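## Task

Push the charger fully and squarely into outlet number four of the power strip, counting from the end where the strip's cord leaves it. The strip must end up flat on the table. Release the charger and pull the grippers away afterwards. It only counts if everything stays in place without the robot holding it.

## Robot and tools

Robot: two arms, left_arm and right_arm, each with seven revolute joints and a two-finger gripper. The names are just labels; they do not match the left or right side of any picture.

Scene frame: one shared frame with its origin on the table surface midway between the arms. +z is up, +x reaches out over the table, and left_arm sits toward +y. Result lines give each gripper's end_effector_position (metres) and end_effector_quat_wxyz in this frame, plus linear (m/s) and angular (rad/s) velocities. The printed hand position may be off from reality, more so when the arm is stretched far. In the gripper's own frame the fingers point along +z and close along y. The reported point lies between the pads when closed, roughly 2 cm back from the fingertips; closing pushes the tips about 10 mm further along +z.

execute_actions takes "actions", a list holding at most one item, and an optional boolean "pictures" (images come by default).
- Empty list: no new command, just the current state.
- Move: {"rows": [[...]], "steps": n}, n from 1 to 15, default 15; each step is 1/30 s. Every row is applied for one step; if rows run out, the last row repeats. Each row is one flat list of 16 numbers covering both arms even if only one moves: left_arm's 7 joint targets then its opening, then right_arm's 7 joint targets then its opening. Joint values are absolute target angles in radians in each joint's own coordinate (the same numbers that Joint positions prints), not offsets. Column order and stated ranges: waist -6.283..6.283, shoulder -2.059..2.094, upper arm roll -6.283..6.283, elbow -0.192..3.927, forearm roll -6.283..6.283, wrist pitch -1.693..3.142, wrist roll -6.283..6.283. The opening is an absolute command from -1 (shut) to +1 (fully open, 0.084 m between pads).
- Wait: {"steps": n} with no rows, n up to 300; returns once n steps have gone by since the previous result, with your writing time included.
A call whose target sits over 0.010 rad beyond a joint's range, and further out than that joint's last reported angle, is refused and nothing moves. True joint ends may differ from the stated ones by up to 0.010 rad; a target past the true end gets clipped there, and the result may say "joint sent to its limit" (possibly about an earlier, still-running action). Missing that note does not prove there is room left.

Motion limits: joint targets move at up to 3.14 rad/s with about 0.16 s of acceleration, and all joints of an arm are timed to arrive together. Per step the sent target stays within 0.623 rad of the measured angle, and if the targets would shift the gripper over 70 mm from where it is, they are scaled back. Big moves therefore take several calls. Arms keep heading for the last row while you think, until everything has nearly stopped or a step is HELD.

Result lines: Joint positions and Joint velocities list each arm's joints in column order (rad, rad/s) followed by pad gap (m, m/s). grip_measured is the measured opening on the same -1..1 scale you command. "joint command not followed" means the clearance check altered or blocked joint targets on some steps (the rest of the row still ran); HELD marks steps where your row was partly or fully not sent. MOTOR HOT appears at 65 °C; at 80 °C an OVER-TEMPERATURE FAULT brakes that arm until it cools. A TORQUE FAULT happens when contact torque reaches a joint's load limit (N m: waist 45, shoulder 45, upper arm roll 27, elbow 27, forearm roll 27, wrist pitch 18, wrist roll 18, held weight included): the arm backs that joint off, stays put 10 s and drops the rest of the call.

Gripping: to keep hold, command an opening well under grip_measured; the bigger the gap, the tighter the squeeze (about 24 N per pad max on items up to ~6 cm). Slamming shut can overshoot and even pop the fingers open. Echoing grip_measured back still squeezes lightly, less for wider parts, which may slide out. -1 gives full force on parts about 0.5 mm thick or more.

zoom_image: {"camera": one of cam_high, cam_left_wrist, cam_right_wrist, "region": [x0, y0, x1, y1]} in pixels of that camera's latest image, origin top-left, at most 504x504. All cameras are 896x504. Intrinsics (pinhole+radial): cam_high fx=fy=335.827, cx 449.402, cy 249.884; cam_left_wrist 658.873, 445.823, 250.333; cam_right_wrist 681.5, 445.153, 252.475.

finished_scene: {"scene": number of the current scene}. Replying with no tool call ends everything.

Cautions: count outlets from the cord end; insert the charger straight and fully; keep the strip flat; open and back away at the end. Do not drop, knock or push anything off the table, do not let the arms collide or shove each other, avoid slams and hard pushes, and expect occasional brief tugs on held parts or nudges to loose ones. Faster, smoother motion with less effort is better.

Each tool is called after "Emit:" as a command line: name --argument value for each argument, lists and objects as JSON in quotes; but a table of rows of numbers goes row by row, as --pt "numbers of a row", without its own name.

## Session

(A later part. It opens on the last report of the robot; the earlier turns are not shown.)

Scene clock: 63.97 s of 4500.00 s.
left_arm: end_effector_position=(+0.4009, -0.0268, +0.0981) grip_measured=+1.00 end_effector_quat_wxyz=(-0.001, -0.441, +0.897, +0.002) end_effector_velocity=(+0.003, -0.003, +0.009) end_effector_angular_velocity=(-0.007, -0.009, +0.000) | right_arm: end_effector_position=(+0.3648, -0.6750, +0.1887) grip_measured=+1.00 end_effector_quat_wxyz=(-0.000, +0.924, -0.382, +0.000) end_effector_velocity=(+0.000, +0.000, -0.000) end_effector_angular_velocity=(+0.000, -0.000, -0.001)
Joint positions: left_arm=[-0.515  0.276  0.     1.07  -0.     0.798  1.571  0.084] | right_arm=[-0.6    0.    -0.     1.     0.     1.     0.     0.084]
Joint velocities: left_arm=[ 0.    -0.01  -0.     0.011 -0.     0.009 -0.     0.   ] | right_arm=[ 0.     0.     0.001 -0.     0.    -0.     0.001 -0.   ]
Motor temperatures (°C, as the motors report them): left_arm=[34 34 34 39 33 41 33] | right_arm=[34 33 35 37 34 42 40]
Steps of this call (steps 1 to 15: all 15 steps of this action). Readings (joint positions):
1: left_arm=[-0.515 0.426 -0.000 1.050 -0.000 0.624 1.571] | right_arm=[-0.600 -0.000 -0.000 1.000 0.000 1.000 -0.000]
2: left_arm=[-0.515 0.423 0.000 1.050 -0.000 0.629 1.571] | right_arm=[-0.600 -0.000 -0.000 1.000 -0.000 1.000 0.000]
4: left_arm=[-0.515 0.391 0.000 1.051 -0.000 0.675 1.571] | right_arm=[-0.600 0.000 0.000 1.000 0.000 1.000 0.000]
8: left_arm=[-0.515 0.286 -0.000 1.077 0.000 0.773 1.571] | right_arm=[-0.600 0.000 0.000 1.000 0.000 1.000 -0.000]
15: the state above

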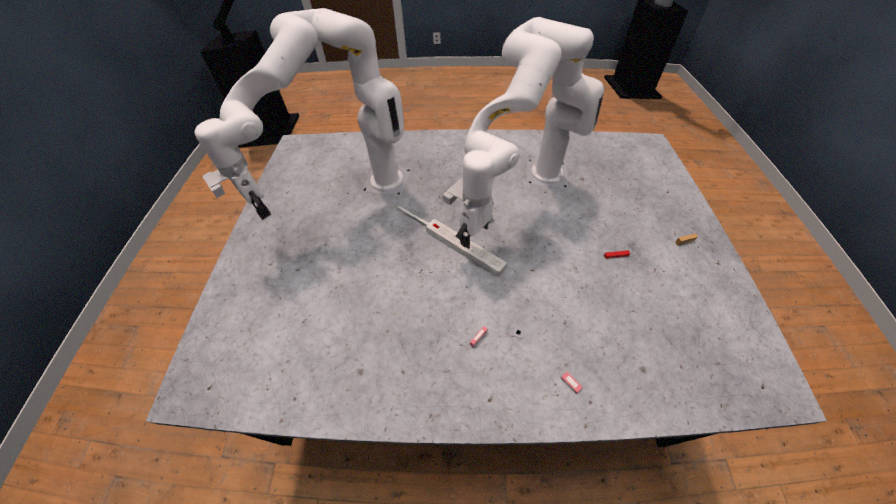

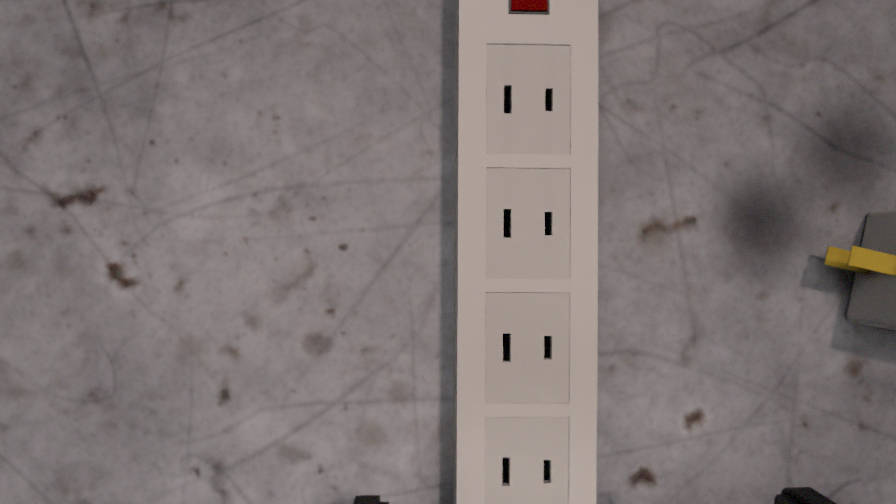

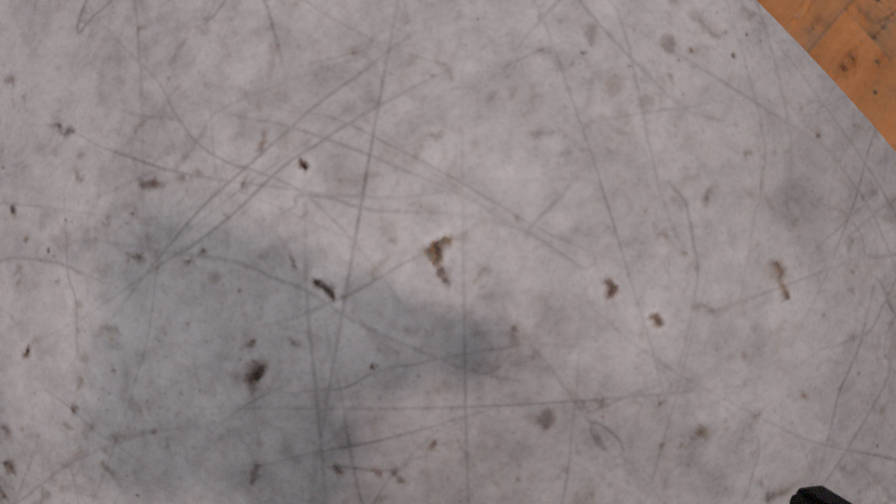

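Emit:
execute_actions --actions '[{"rows":[[-0.675,-0.15,0,0.5,0,-0.22,0,1,-0.6,0,0,1.0,0,1.0,0,1]]}]' --pictures false

Emit:
execute_actions --actions '[{"steps":15}]' --pictures false

Emit:
execute_actions --actions '[{"rows":[[-0.675,0.177,0,0.022,0,-1.025,0,1,-0.6,0,0,1.0,0,1.0,0,1]]}]' --pictures false

Emit:
execute_actions --actions '[{"steps":20}]'

Scene clock: 82.03 s of 4500.00 s.
left_arm: end_effector_position=(+0.3602, -0.0882, +0.2000) grip_measured=+1.00 end_effector_quat_wxyz=(+0.023, +0.698, -0.629, +0.343) end_effector_velocity=(-0.002, -0.095, +0.294) end_effector_angular_velocity=(-2.280, +0.257, +1.963) | right_arm: end_effector_position=(+0.3648, -0.6750, +0.1887) grip_measured=+1.00 end_effector_quat_wxyz=(-0.000, +0.924, -0.382, +0.000) end_effector_velocity=(+0.000, +0.000, +0.001) end_effector_angular_velocity=(-0.001, -0.001, +0.000)
Joint positions: left_arm=[-0.658 -0.107  0.     0.561 -0.    -0.035  0.667  0.084] | right_arm=[-0.6   -0.    -0.     1.    -0.     1.     0.     0.084]
Joint velocities: left_arm=[-0.14  -0.381  0.009 -0.51  -0.001 -1.586 -2.742  0.   ] | right_arm=[-0.    -0.001  0.001  0.    -0.    -0.     0.     0.   ]
Motor temperatures (°C, as the motors report them): left_arm=[34 34 34 39 33 41 33] | right_arm=[34 33 35 37 34 42 40]
Steps of this call (steps 1 to 15: the robot went on to your last target; steps 16 to 90: nothing new was sent; then 14.57 s passed at rest; steps 91 to 105: all 15 steps of this action). Readings (joint positions):
91: left_arm=[-0.515 0.273 0.000 1.072 0.000 0.799 1.571] | right_arm=[-0.600 0.000 0.000 1.000 0.000 1.000 0.000]
92: left_arm=[-0.516 0.270 0.000 1.068 0.000 0.793 1.565] | right_arm=[-0.600 -0.000 -0.000 1.000 -0.000 1.000 0.000]
94: left_arm=[-0.527 0.239 0.003 1.022 0.000 0.742 1.514] | right_arm=[-0.600 0.000 0.000 1.000 -0.000 1.000 -0.000]
98: left_arm=[-0.593 0.068 -0.002 0.795 0.000 0.476 1.248] | right_arm=[-0.600 -0.000 -0.000 1.000 -0.000 1.000 0.000]
105: the state above

Scene clock: 82.53 s of 4500.00 s.
left_arm: end_effector_position=(+0.3569, -0.0970, +0.2344) grip_measured=+1.00 end_effector_quat_wxyz=(+0.167, +0.832, -0.361, +0.387) end_effector_velocity=(-0.001, -0.001, +0.003) end_effector_angular_velocity=(-0.023, +0.012, +0.019) | right_arm: end_effector_position=(+0.3648, -0.6750, +0.1887) grip_measured=+1.00 end_effector_quat_wxyz=(-0.000, +0.924, -0.382, +0.000) end_effector_velocity=(-0.001, -0.000, -0.000) end_effector_angular_velocity=(+0.001, +0.000, -0.002)
Joint positions: left_arm=[-0.675 -0.149  0.     0.5   -0.    -0.219  0.003  0.084] | right_arm=[-0.6   -0.    -0.     1.    -0.     1.     0.     0.084]
Joint velocities: left_arm=[-0.001 -0.005 -0.001 -0.002  0.    -0.006 -0.033  0.   ] | right_arm=[-0.002  0.    -0.    -0.001  0.001  0.    -0.001  0.   ]
Motor temperatures (°C, as the motors report them): left_arm=[34 34 34 39 33 41 33] | right_arm=[34 33 35 37 34 42 40]
Steps of this call (steps 1 to 15: the robot went on to your last target). Readings (joint positions):
1: left_arm=[-0.663 -0.118 0.000 0.545 -0.000 -0.083 0.574] | right_arm=[-0.600 -0.000 -0.000 1.000 0.000 1.000 0.000]
2: left_arm=[-0.666 -0.127 0.000 0.533 -0.000 -0.121 0.481] | right_arm=[-0.600 -0.000 0.000 1.000 -0.000 1.000 0.000]
4: left_arm=[-0.671 -0.139 0.000 0.516 -0.000 -0.172 0.301] | right_arm=[-0.600 0.000 -0.000 1.000 0.000 1.000 -0.000]
8: left_arm=[-0.674 -0.147 0.000 0.503 -0.000 -0.212 0.062] | right_arm=[-0.600 -0.000 -0.000 1.000 -0.000 1.000 -0.000]
15: the state above

Scene clock: 83.03 s of 4500.00 s.
left_arm: end_effector_position=(+0.2893, -0.0252, +0.1103) grip_measured=+1.00 end_effector_quat_wxyz=(+0.163, +0.836, -0.362, +0.378) end_effector_velocity=(-0.214, +0.228, -0.173) end_effector_angular_velocity=(-0.091, -0.082, +0.003) | right_arm: end_effector_position=(+0.3648, -0.6750, +0.1887) grip_measured=+1.00 end_effector_quat_wxyz=(-0.000, +0.924, -0.382, +0.000) end_effector_velocity=(+0.001, +0.001, -0.000) end_effector_angular_velocity=(+0.000, +0.000, +0.002)
Joint positions: left_arm=[-0.675  0.082  0.     0.162 -0.    -0.768  0.001  0.084] | right_arm=[-0.6    0.     0.     1.     0.     1.     0.     0.084]
Joint velocities: left_arm=[-0.     0.607  0.001 -0.887 -0.    -1.618 -0.003  0.   ] | right_arm=[ 0.002  0.     0.     0.    -0.     0.     0.    -0.   ]
Motor temperatures (°C, as the motors report them): left_arm=[34 34 34 39 33 41 33] | right_arm=[34 33 35 37 34 42 40]
Steps of this call (steps 1 to 15: all 15 steps of this action). Readings (joint positions):
1: left_arm=[-0.675 -0.149 0.000 0.500 -0.000 -0.220 0.002] | right_arm=[-0.600 -0.000 -0.000 1.000 -0.000 1.000 -0.000]
2: left_arm=[-0.675 -0.148 0.000 0.497 0.000 -0.226 0.002] | right_arm=[-0.600 -0.000 -0.000 1.000 -0.000 1.000 -0.000]
4: left_arm=[-0.675 -0.128 -0.000 0.467 0.000 -0.275 0.001] | right_arm=[-0.600 -0.000 -0.000 1.000 0.000 1.000 -0.000]
8: left_arm=[-0.675 -0.054 0.000 0.358 -0.000 -0.415 0.001] | right_arm=[-0.600 0.000 0.000 1.000 0.000 1.000 -0.000]
15: the state above

Scene clock: 83.70 s of 4500.00 s.
left_arm: end_effector_position=(+0.2541, +0.0122, +0.0919) grip_measured=+1.00 end_effector_quat_wxyz=(+0.167, +0.832, -0.360, +0.387) end_effector_velocity=(-0.001, +0.002, -0.001) end_effector_angular_velocity=(+0.003, +0.003, +0.001) | right_arm: end_effector_position=(+0.3648, -0.6750, +0.1887) grip_measured=+1.00 end_effector_quat_wxyz=(-0.000, +0.924, -0.382, +0.000) end_effector_velocity=(+0.000, +0.000, -0.000) end_effector_angular_velocity=(+0.000, +0.000, -0.000)
Joint positions: left_arm=[-0.675  0.177 -0.     0.022  0.    -1.025  0.     0.084] | right_arm=[-0.6   -0.     0.     1.     0.     1.     0.     0.084]
Joint velocities: left_arm=[ 0.     0.002  0.    -0.004 -0.    -0.002 -0.    -0.   ] | right_arm=[ 0.001  0.    -0.    -0.     0.     0.     0.001  0.   ]
Motor temperatures (°C, as the motors report them): left_arm=[34 34 34 38 33 41 33] | right_arm=[34 33 35 37 34 42 40]
Steps of this call (steps 1 to 20: the robot went on to your last target). Readings (joint positions):
1: left_arm=[-0.675 0.102 0.000 0.132 -0.000 -0.822 0.000] | right_arm=[-0.600 -0.000 -0.000 1.000 -0.000 1.000 0.000]
2: left_arm=[-0.675 0.121 0.000 0.103 -0.000 -0.874 0.000] | right_arm=[-0.600 0.000 -0.000 1.000 0.000 1.000 -0.000]
4: left_arm=[-0.675 0.153 0.000 0.057 -0.000 -0.956 0.000] | right_arm=[-0.600 -0.000 -0.000 1.000 0.000 1.000 -0.000]
8: left_arm=[-0.675 0.173 0.000 0.028 -0.000 -1.014 0.000] | right_arm=[-0.600 0.000 0.000 1.000 -0.000 1.000 -0.000]
20: the state above

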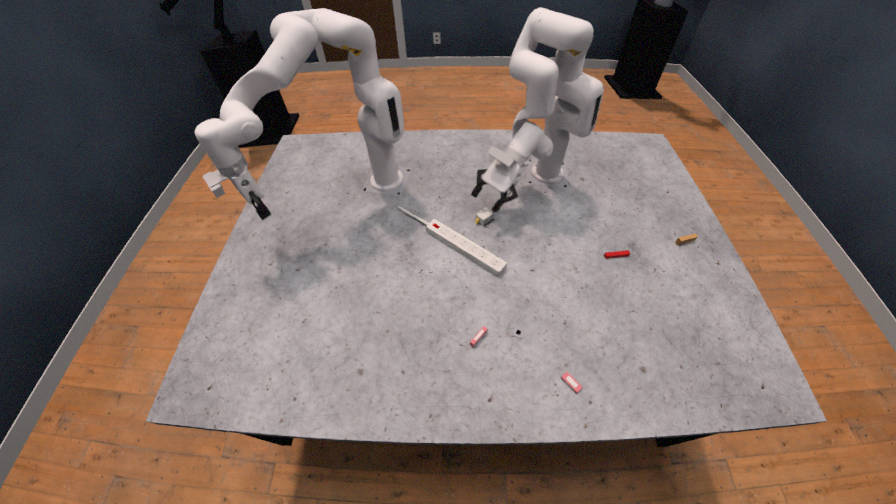

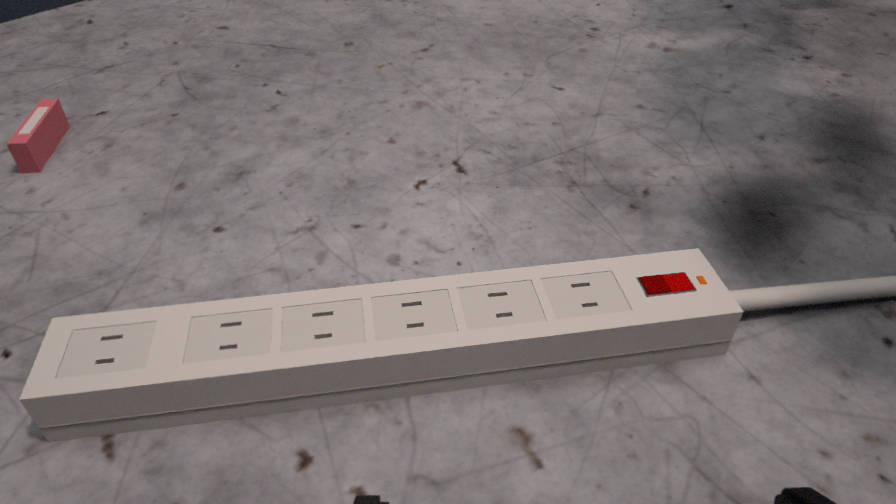

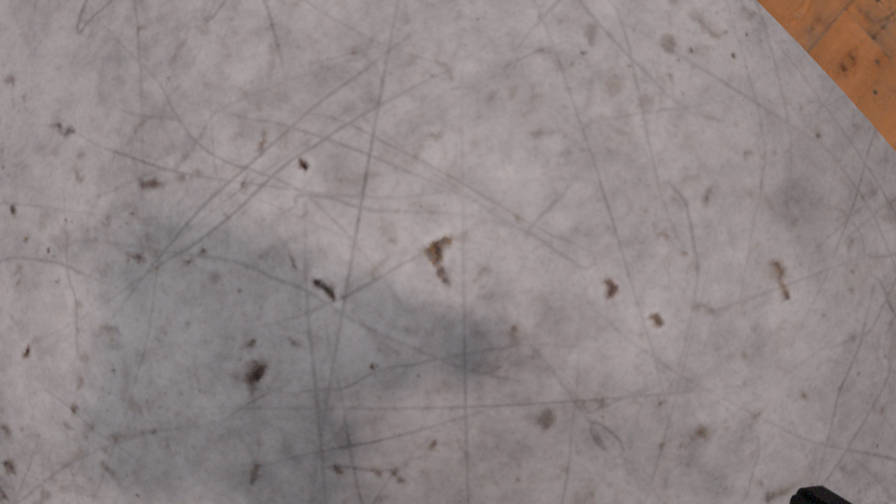

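Emit:
execute_actions --actions '[{"rows":[[-0.675,0.45,0,0.075,0,-1.245,0,1,-0.6,0,0,1.0,0,1.0,0,1]]}]' --pictures false

Emit:
execute_actions --actions '[{"rows":[[-0.675,0.675,0,0.15,0,-1.395,0,1,-0.6,0,0,1.0,0,1.0,0,1]]}]'

Emit:
zoom_image --camera "cam_high" --region '[440,160,560,250]'

Scene clock: 90.30 s of 4500.00 s.
left_arm: end_effector_position=(+0.2503, +0.0163, +0.0573) grip_measured=+1.00 end_effector_quat_wxyz=(+0.167, +0.832, -0.360, +0.387) end_effector_velocity=(+0.001, -0.001, +0.001) end_effector_angular_velocity=(-0.009, -0.008, -0.000) | right_arm: end_effector_position=(+0.3648, -0.6750, +0.1887) grip_measured=+1.00 end_effector_quat_wxyz=(-0.000, +0.924, -0.382, +0.000) end_effector_velocity=(+0.001, +0.001, -0.000) end_effector_angular_velocity=(+0.000, +0.001, +0.001)
Joint positions: left_arm=[-0.675  0.448 -0.     0.075  0.    -1.244  0.     0.084] | right_arm=[-0.6   -0.    -0.     1.    -0.     1.     0.     0.084]
Joint velocities: left_arm=[-0.     0.014 -0.     0.005 -0.    -0.021 -0.     0.   ] | right_arm=[ 0.002 -0.    -0.    -0.001 -0.    -0.     0.001  0.   ]
Motor temperatures (°C, as the motors report them): left_arm=[34 34 34 37 33 41 33] | right_arm=[34 33 35 37 34 42 40]
Steps of this call (steps 1 to 15: the robot went on to your last target; steps 16 to 90: nothing new was sent; then 3.10 s passed at rest; steps 91 to 105: all 15 steps of this action). Readings (joint positions):
91: left_arm=[-0.675 0.177 -0.000 0.022 -0.000 -1.025 -0.000] | right_arm=[-0.600 0.000 0.000 1.000 -0.000 1.000 0.000]
92: left_arm=[-0.675 0.181 -0.000 0.023 -0.000 -1.030 0.000] | right_arm=[-0.600 -0.000 0.000 1.000 0.000 1.000 0.000]
94: left_arm=[-0.675 0.228 -0.000 0.033 0.000 -1.071 0.000] | right_arm=[-0.600 0.000 -0.000 1.000 0.000 1.000 -0.000]
98: left_arm=[-0.675 0.405 0.000 0.065 -0.000 -1.204 -0.000] | right_arm=[-0.600 0.000 0.000 1.000 0.000 1.000 0.000]
105: the state above

Scene clock: 90.80 s of 4500.00 s.
left_arm: end_effector_position=(+0.2489, +0.0177, +0.0241) grip_measured=+1.00 end_effector_quat_wxyz=(+0.167, +0.832, -0.360, +0.387) end_effector_velocity=(+0.000, -0.000, -0.001) end_effector_angular_velocity=(-0.003, -0.003, +0.000) | right_arm: end_effector_position=(+0.3648, -0.6750, +0.1887) grip_measured=+1.00 end_effector_quat_wxyz=(-0.000, +0.924, -0.382, +0.000) end_effector_velocity=(-0.000, +0.000, -0.000) end_effector_angular_velocity=(+0.001, -0.000, -0.001)
Joint positions: left_arm=[-0.675  0.673 -0.     0.149  0.    -1.394  0.     0.084] | right_arm=[-0.6   -0.     0.     1.    -0.     1.    -0.     0.084]
Joint velocities: left_arm=[-0.     0.012  0.     0.005 -0.    -0.012 -0.     0.   ] | right_arm=[ 0.    -0.001  0.    -0.001  0.001  0.     0.001  0.   ]
Motor temperatures (°C, as the motors report them): left_arm=[34 34 34 37 33 41 33] | right_arm=[34 33 35 37 34 42 40]
Steps of this call (steps 1 to 15: all 15 steps of this action). Readings (joint positions):
1: left_arm=[-0.675 0.448 -0.000 0.075 0.000 -1.244 0.000] | right_arm=[-0.600 -0.000 -0.000 1.000 0.000 1.000 0.000]
2: left_arm=[-0.675 0.453 -0.000 0.076 -0.000 -1.248 0.000] | right_arm=[-0.600 -0.000 -0.000 1.000 0.000 1.000 0.000]
4: left_arm=[-0.675 0.500 -0.000 0.093 -0.000 -1.283 0.000] | right_arm=[-0.600 -0.000 -0.000 1.000 0.000 1.000 0.000]
8: left_arm=[-0.675 0.644 0.000 0.139 -0.000 -1.371 -0.000] | right_arm=[-0.600 -0.000 -0.000 1.000 0.000 1.000 0.000]
15: the state above

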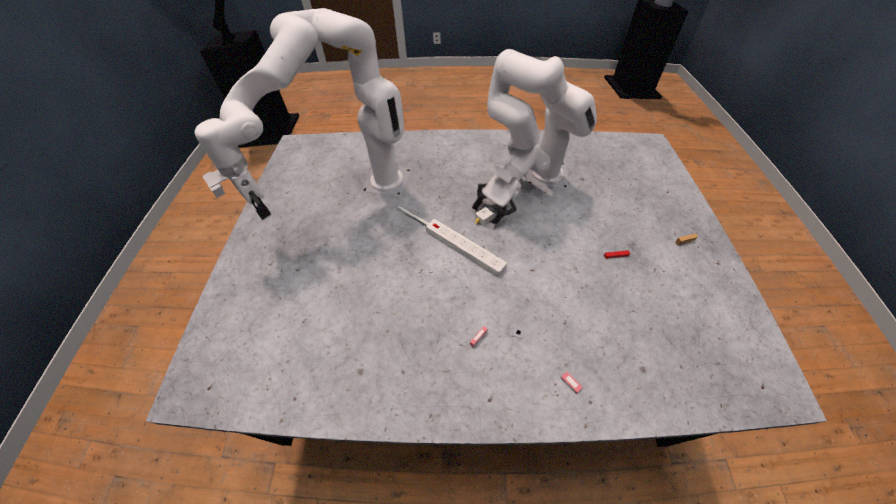

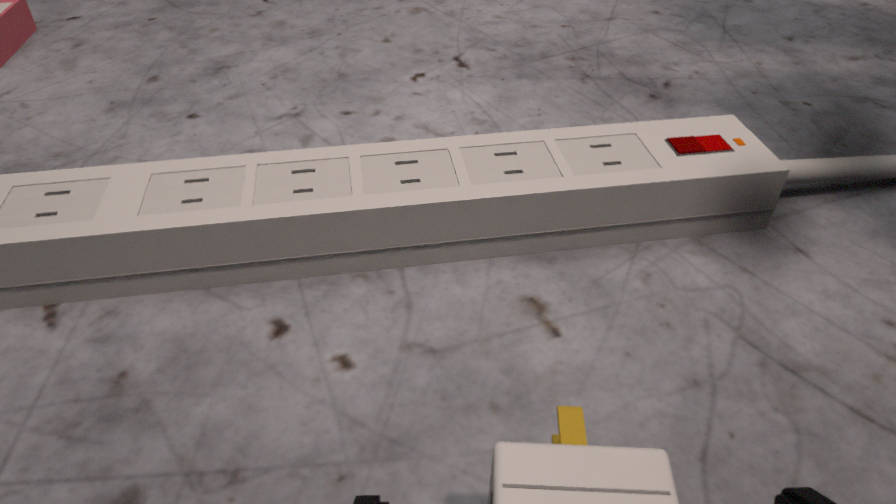

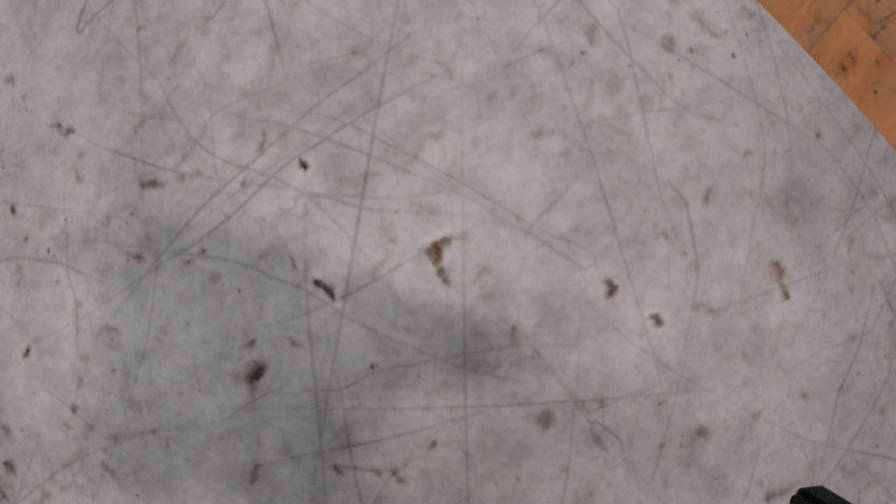

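Region (440, 160, 560, 250) of cam_high's 896x504 image, scaled by 4.200, with more detail than that image has; it fills the top 378 rows of this view, and the rest is white.

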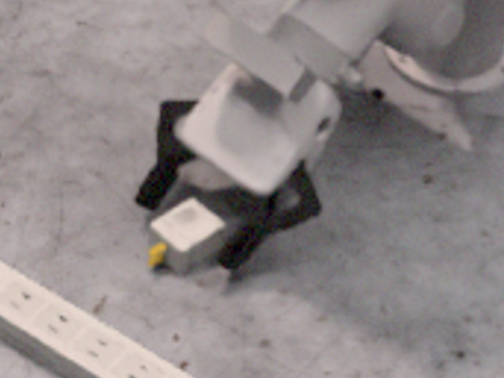

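Emit:
execute_actions --actions '[{"rows":[[-0.675,0.675,0,0.15,0,-1.395,0,-0.1,-0.6,0,0,1.0,0,1.0,0,1]],"steps":10}]' --pictures false

Emit:
execute_actions --actions '[{"rows":[[-0.675,0.675,0,0.15,0,-1.395,0,-1,-0.6,0,0,1.0,0,1.0,0,1]],"steps":10}]'

Emit:
execute_actions --actions '[{"rows":[[-0.675,0.177,0,0.022,0,-1.025,0,-1,-0.6,0,0,1.0,0,1.0,0,1]]}]' --pictures false

Emit:
execute_actions --actions '[{"rows":[[-0.6,-0.15,0,0.6,0,0,0,-1,-0.6,0,0,1.0,0,1.0,0,1]]}]' --pictures false

Emit:
execute_actions --actions '[{"steps":8}]' --pictures false

Emit:
execute_actions --actions '[{"rows":[[-0.515,0.959,0,2.174,0,1.916,0,-1,-0.6,0,0,1.0,0,1.0,0,1]]}]' --pictures false

Emit:
execute_actions --actions '[{"steps":35}]'

Scene clock: 107.27 s of 4500.00 s.
left_arm: end_effector_position=(+0.2491, +0.0175, +0.0242) grip_measured=-0.07 end_effector_quat_wxyz=(+0.168, +0.832, -0.360, +0.388) end_effector_velocity=(-0.000, -0.000, -0.000) end_effector_angular_velocity=(+0.000, +0.000, -0.000) | right_arm: end_effector_position=(+0.3648, -0.6750, +0.1887) grip_measured=+1.00 end_effector_quat_wxyz=(-0.000, +0.924, -0.382, +0.000) end_effector_velocity=(-0.000, +0.000, -0.000) end_effector_angular_velocity=(+0.000, +0.000, +0.000)
Joint positions: left_arm=[-0.675  0.674  0.     0.15  -0.    -1.396  0.     0.041] | right_arm=[-0.6   -0.     0.     1.     0.     1.     0.     0.084]
Joint velocities: left_arm=[ 0.     0.    -0.     0.     0.     0.001  0.     0.   ] | right_arm=[-0.    -0.    -0.    -0.001  0.     0.    -0.001 -0.   ]
Motor temperatures (°C, as the motors report them): left_arm=[34 33 34 35 33 41 33] | right_arm=[34 33 35 37 34 42 40]
Steps of this call (steps 1 to 15: the robot went on to your last target; steps 16 to 90: nothing new was sent; then 13.13 s passed at rest; steps 91 to 100: all 10 steps of this action). Readings (joint positions):
91: left_arm=[-0.675 0.675 0.000 0.150 -0.000 -1.395 -0.000] | right_arm=[-0.600 -0.000 -0.000 1.000 -0.000 1.000 -0.000]
92: left_arm=[-0.675 0.675 -0.000 0.150 -0.000 -1.395 0.000] | right_arm=[-0.600 0.000 0.000 1.000 0.000 1.000 -0.000]
94: left_arm=[-0.675 0.675 0.000 0.150 0.000 -1.395 -0.000] | right_arm=[-0.600 -0.000 -0.000 1.000 0.000 1.000 0.000]
98: left_arm=[-0.675 0.674 0.000 0.150 -0.000 -1.396 0.000] | right_arm=[-0.600 0.000 0.000 1.000 -0.000 1.000 0.000]
100: the state above

Scene clock: 107.60 s of 4500.00 s.
left_arm: end_effector_position=(+0.2491, +0.0176, +0.0241) grip_measured=-0.07 end_effector_quat_wxyz=(+0.168, +0.832, -0.360, +0.387) end_effector_velocity=(-0.000, +0.000, -0.000) end_effector_angular_velocity=(+0.001, +0.001, -0.000) | right_arm: end_effector_position=(+0.3648, -0.6750, +0.1887) grip_measured=+1.00 end_effector_quat_wxyz=(-0.000, +0.924, -0.382, +0.000) end_effector_velocity=(-0.000, +0.000, -0.000) end_effector_angular_velocity=(+0.000, +0.001, +0.001)
Joint positions: left_arm=[-0.675  0.675  0.     0.15  -0.    -1.396  0.     0.041] | right_arm=[-0.6   -0.    -0.     1.    -0.     1.     0.     0.084]
Joint velocities: left_arm=[ 0.    -0.001 -0.    -0.001  0.     0.001 -0.     0.   ] | right_arm=[ 0.001 -0.     0.    -0.001 -0.001  0.     0.    -0.   ]
Motor temperatures (°C, as the motors report them): left_arm=[34 33 34 35 33 41 33] | right_arm=[34 33 35 37 34 42 40]
Steps of this call (steps 1 to 10: all 10 steps of this action). Readings (joint positions):
1: left_arm=[-0.675 0.674 0.000 0.150 -0.000 -1.396 0.000] | right_arm=[-0.600 -0.000 0.000 1.000 -0.000 1.000 -0.000]
2: left_arm=[-0.675 0.674 0.000 0.150 -0.000 -1.396 0.000] | right_arm=[-0.600 -0.000 0.000 1.000 0.000 1.000 0.000]
4: left_arm=[-0.675 0.674 0.000 0.150 -0.000 -1.396 0.000] | right_arm=[-0.600 0.000 0.000 1.000 -0.000 1.000 0.000]
8: left_arm=[-0.675 0.674 0.000 0.150 -0.000 -1.396 0.000] | right_arm=[-0.600 -0.000 -0.000 1.000 0.000 1.000 -0.000]
10: the state above

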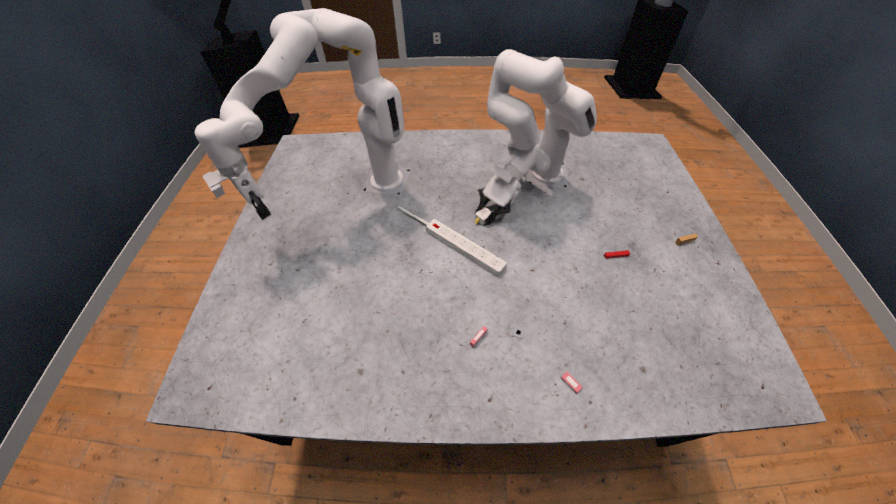

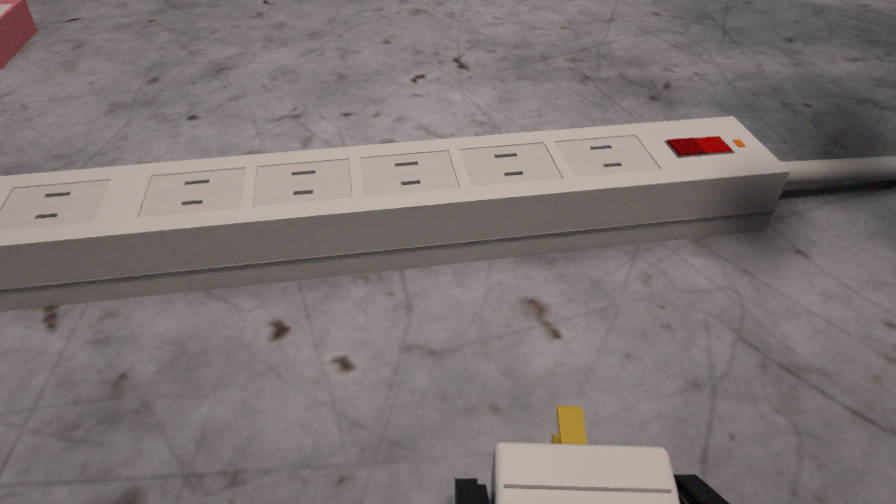

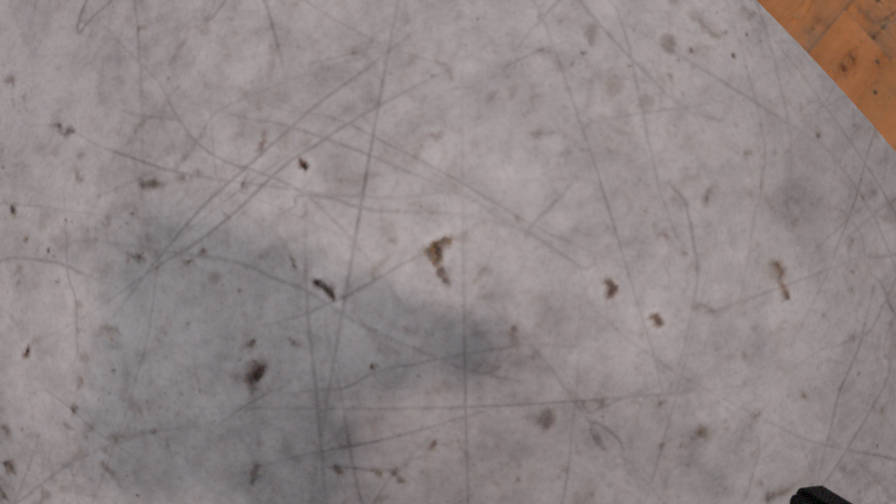

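Scene clock: 108.10 s of 4500.00 s.
left_arm: end_effector_position=(+0.2538, +0.0125, +0.0907) grip_measured=-0.07 end_effector_quat_wxyz=(+0.167, +0.832, -0.360, +0.386) end_effector_velocity=(-0.004, +0.006, -0.003) end_effector_angular_velocity=(+0.027, +0.025, +0.002) | right_arm: end_effector_position=(+0.3648, -0.6750, +0.1887) grip_measured=+1.00 end_effector_quat_wxyz=(-0.000, +0.924, -0.382, +0.000) end_effector_velocity=(+0.000, -0.000, +0.000) end_effector_angular_velocity=(-0.000, +0.000, +0.001)
Joint positions: left_arm=[-0.675  0.183  0.     0.023 -0.    -1.029 -0.     0.041] | right_arm=[-0.6    0.     0.     1.     0.     1.    -0.     0.084]
Joint velocities: left_arm=[ 0.001 -0.051  0.002 -0.019  0.     0.069 -0.    -0.   ] | right_arm=[ 0.     0.    -0.     0.    -0.    -0.    -0.001  0.   ]
Motor temperatures (°C, as the motors report them): left_arm=[34 33 34 35 33 41 33] | right_arm=[34 33 35 37 34 42 40]
Steps of this call (steps 1 to 15: all 15 steps of this action). Readings (joint positions):
1: left_arm=[-0.675 0.674 0.000 0.150 -0.000 -1.396 0.000] | right_arm=[-0.600 0.000 -0.000 1.000 0.000 1.000 0.000]
2: left_arm=[-0.675 0.670 0.000 0.149 0.000 -1.391 0.000] | right_arm=[-0.600 -0.000 0.000 1.000 -0.000 1.000 -0.000]
4: left_arm=[-0.675 0.625 0.000 0.135 0.000 -1.350 -0.000] | right_arm=[-0.600 -0.000 -0.000 1.000 0.000 1.000 -0.000]
8: left_arm=[-0.675 0.350 -0.000 0.067 0.000 -1.154 -0.000] | right_arm=[-0.600 -0.000 -0.000 1.000 0.000 1.000 -0.000]
15: the state above

Scene clock: 108.60 s of 4500.00 s.
left_arm: end_effector_position=(+0.3590, -0.0656, +0.1837) grip_measured=-0.07 end_effector_quat_wxyz=(+0.166, +0.832, -0.337, +0.409) end_effector_velocity=(+0.194, -0.104, +0.199) end_effector_angular_velocity=(+0.375, +0.386, +0.122) | right_arm: end_effector_position=(+0.3648, -0.6750, +0.1887) grip_measured=+1.00 end_effector_quat_wxyz=(-0.000, +0.924, -0.382, +0.000) end_effector_velocity=(-0.001, -0.000, +0.001) end_effector_angular_velocity=(-0.001, -0.001, -0.000)
Joint positions: left_arm=[-0.628 -0.024 -0.     0.382  0.    -0.509 -0.     0.041] | right_arm=[-0.6   -0.    -0.     1.     0.     1.    -0.     0.084]
Joint velocities: left_arm=[ 0.123 -0.544 -0.001  0.94   0.     2.022 -0.    -0.   ] | right_arm=[-0.001 -0.002 -0.001 -0.    -0.     0.    -0.001 -0.   ]
Motor temperatures (°C, as the motors report them): left_arm=[34 33 34 35 33 41 33] | right_arm=[34 33 35 37 34 42 40]
Steps of this call (steps 1 to 15: all 15 steps of this action). Readings (joint positions):
1: left_arm=[-0.675 0.182 0.000 0.023 -0.000 -1.027 -0.000] | right_arm=[-0.600 -0.000 -0.000 1.000 0.000 1.000 0.000]
2: left_arm=[-0.674 0.179 0.000 0.026 0.000 -1.021 -0.000] | right_arm=[-0.600 -0.000 -0.000 1.000 0.000 1.000 0.000]
4: left_arm=[-0.669 0.156 -0.000 0.065 0.000 -0.973 -0.000] | right_arm=[-0.600 -0.000 -0.000 1.000 0.000 1.000 0.000]
8: left_arm=[-0.654 0.091 0.000 0.184 0.000 -0.843 -0.000] | right_arm=[-0.600 -0.000 -0.000 1.000 -0.000 1.000 0.000]
15: the state above

Scene clock: 108.87 s of 4500.00 s.
left_arm: end_effector_position=(+0.3894, -0.0753, +0.2340) grip_measured=-0.07 end_effector_quat_wxyz=(+0.136, +0.864, -0.336, +0.350) end_effector_velocity=(+0.009, +0.010, +0.040) end_effector_angular_velocity=(+0.149, +0.161, +0.024) | right_arm: end_effector_position=(+0.3648, -0.6750, +0.1887) grip_measured=+1.00 end_effector_quat_wxyz=(-0.000, +0.924, -0.382, +0.000) end_effector_velocity=(-0.000, -0.000, +0.000) end_effector_angular_velocity=(-0.000, -0.000, -0.001)
Joint positions: left_arm=[-0.602 -0.144  0.     0.588 -0.    -0.038  0.     0.041] | right_arm=[-0.6    0.    -0.     1.     0.     1.     0.     0.084]
Joint velocities: left_arm=[ 0.027 -0.119 -0.002  0.192  0.001  0.531 -0.    -0.   ] | right_arm=[-0.001 -0.001 -0.    -0.    -0.    -0.     0.     0.   ]
Motor temperatures (°C, as the motors report them): left_arm=[34 33 34 35 33 41 33] | right_arm=[34 33 35 37 34 42 40]
Steps of this call (steps 1 to 8: the robot went on to your last target). Readings (joint positions):
1: left_arm=[-0.624 -0.042 -0.000 0.414 0.000 -0.438 -0.000] | right_arm=[-0.600 0.000 0.000 1.000 0.000 1.000 -0.000]
2: left_arm=[-0.620 -0.062 -0.000 0.448 0.000 -0.360 -0.000] | right_arm=[-0.600 0.000 0.000 1.000 0.000 1.000 0.000]
4: left_arm=[-0.611 -0.100 0.000 0.513 -0.000 -0.210 0.000] | right_arm=[-0.600 -0.000 -0.000 1.000 0.000 1.000 0.000]
8: the state above

Scene clock: 109.37 s of 4500.00 s.
left_arm: end_effector_position=(+0.4475, -0.0852, +0.0879) grip_measured=-0.07 end_effector_quat_wxyz=(+0.037, +0.936, -0.335, +0.102) end_effector_velocity=(+0.050, +0.019, -0.380) end_effector_angular_velocity=(+0.832, +1.011, +0.080) | right_arm: end_effector_position=(+0.3648, -0.6750, +0.1887) grip_measured=+1.00 end_effector_quat_wxyz=(-0.000, +0.924, -0.382, +0.000) end_effector_velocity=(-0.000, +0.000, +0.000) end_effector_angular_velocity=(+0.000, -0.000, -0.002)
Joint positions: left_arm=[-0.546  0.391  0.     1.13  -0.     0.522 -0.     0.041] | right_arm=[-0.6   -0.     0.     1.    -0.     1.    -0.     0.084]
Joint velocities: left_arm=[ 0.079  1.308  0.002  1.301  0.     1.302  0.    -0.   ] | right_arm=[-0.    -0.    -0.    -0.     0.     0.     0.001 -0.   ]
Motor temperatures (°C, as the motors report them): left_arm=[34 33 34 35 33 41 33] | right_arm=[34 33 35 37 34 42 40]
Steps of this call (steps 1 to 15: all 15 steps of this action). Readings (joint positions):
1: left_arm=[-0.601 -0.146 0.000 0.593 -0.000 -0.024 0.000] | right_arm=[-0.600 0.000 0.000 1.000 -0.000 1.000 -0.000]
2: left_arm=[-0.600 -0.144 -0.000 0.599 -0.000 -0.010 -0.000] | right_arm=[-0.600 0.000 -0.000 1.000 -0.000 1.000 0.000]
4: left_arm=[-0.594 -0.098 -0.001 0.647 0.000 0.042 0.000] | right_arm=[-0.600 -0.000 -0.000 1.000 0.000 1.000 -0.000]
8: left_arm=[-0.571 0.087 0.000 0.827 -0.000 0.219 -0.000] | right_arm=[-0.600 0.000 0.000 1.000 0.000 1.000 -0.000]
15: the state above

Scene clock: 110.53 s of 4500.00 s.
left_arm: end_effector_position=(+0.4089, -0.0330, +0.1044) grip_measured=-0.10 end_effector_quat_wxyz=(-0.111, +0.889, -0.303, -0.325) end_effector_velocity=(+0.000, -0.000, +0.001) end_effector_angular_velocity=(-0.001, -0.000, +0.000) | right_arm: end_effector_position=(+0.3648, -0.6750, +0.1887) grip_measured=+1.00 end_effector_quat_wxyz=(-0.000, +0.924, -0.382, +0.000) end_effector_velocity=(-0.000, +0.000, -0.001) end_effector_angular_velocity=(+0.002, +0.000, -0.001)
Joint positions: left_arm=[-0.515  0.959  0.     2.174  0.     1.916  0.     0.04 ] | right_arm=[-0.6    0.    -0.     1.    -0.     1.    -0.     0.084]
Joint velocities: left_arm=[ 0.    -0.001 -0.     0.001 -0.     0.001  0.    -0.   ] | right_arm=[-0.001  0.001 -0.    -0.001  0.001  0.    -0.    -0.   ]
Motor temperatures (°C, as the motors report them): left_arm=[34 33 34 35 33 41 33] | right_arm=[34 33 35 37 34 42 40]
Steps of this call (steps 1 to 35: the robot went on to your last target). Readings (joint positions):
1: left_arm=[-0.543 0.434 0.000 1.174 -0.000 0.566 -0.000] | right_arm=[-0.600 -0.000 -0.000 1.000 0.000 1.000 0.000]
2: left_arm=[-0.541 0.478 0.000 1.219 -0.000 0.612 -0.000] | right_arm=[-0.600 -0.000 -0.000 1.000 -0.000 1.000 -0.000]
4: left_arm=[-0.536 0.572 -0.000 1.327 -0.000 0.721 0.000] | right_arm=[-0.600 -0.000 -0.000 1.000 0.000 1.000 0.000]
8: left_arm=[-0.526 0.777 -0.002 1.668 -0.001 1.053 -0.000] | right_arm=[-0.600 0.000 0.000 1.000 -0.000 1.000 -0.000]
35: the state above

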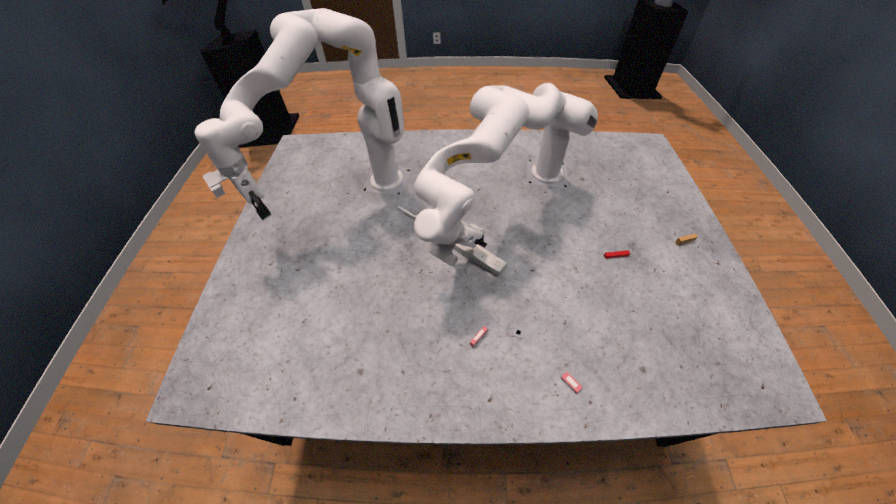

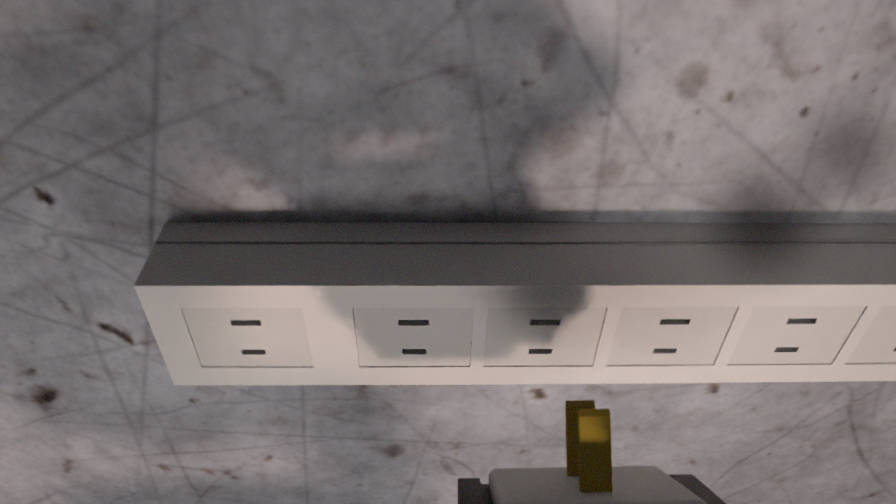

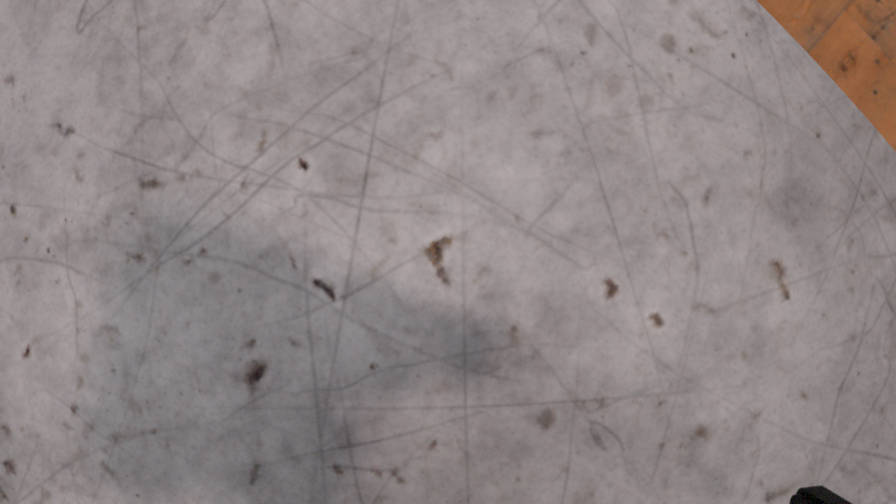

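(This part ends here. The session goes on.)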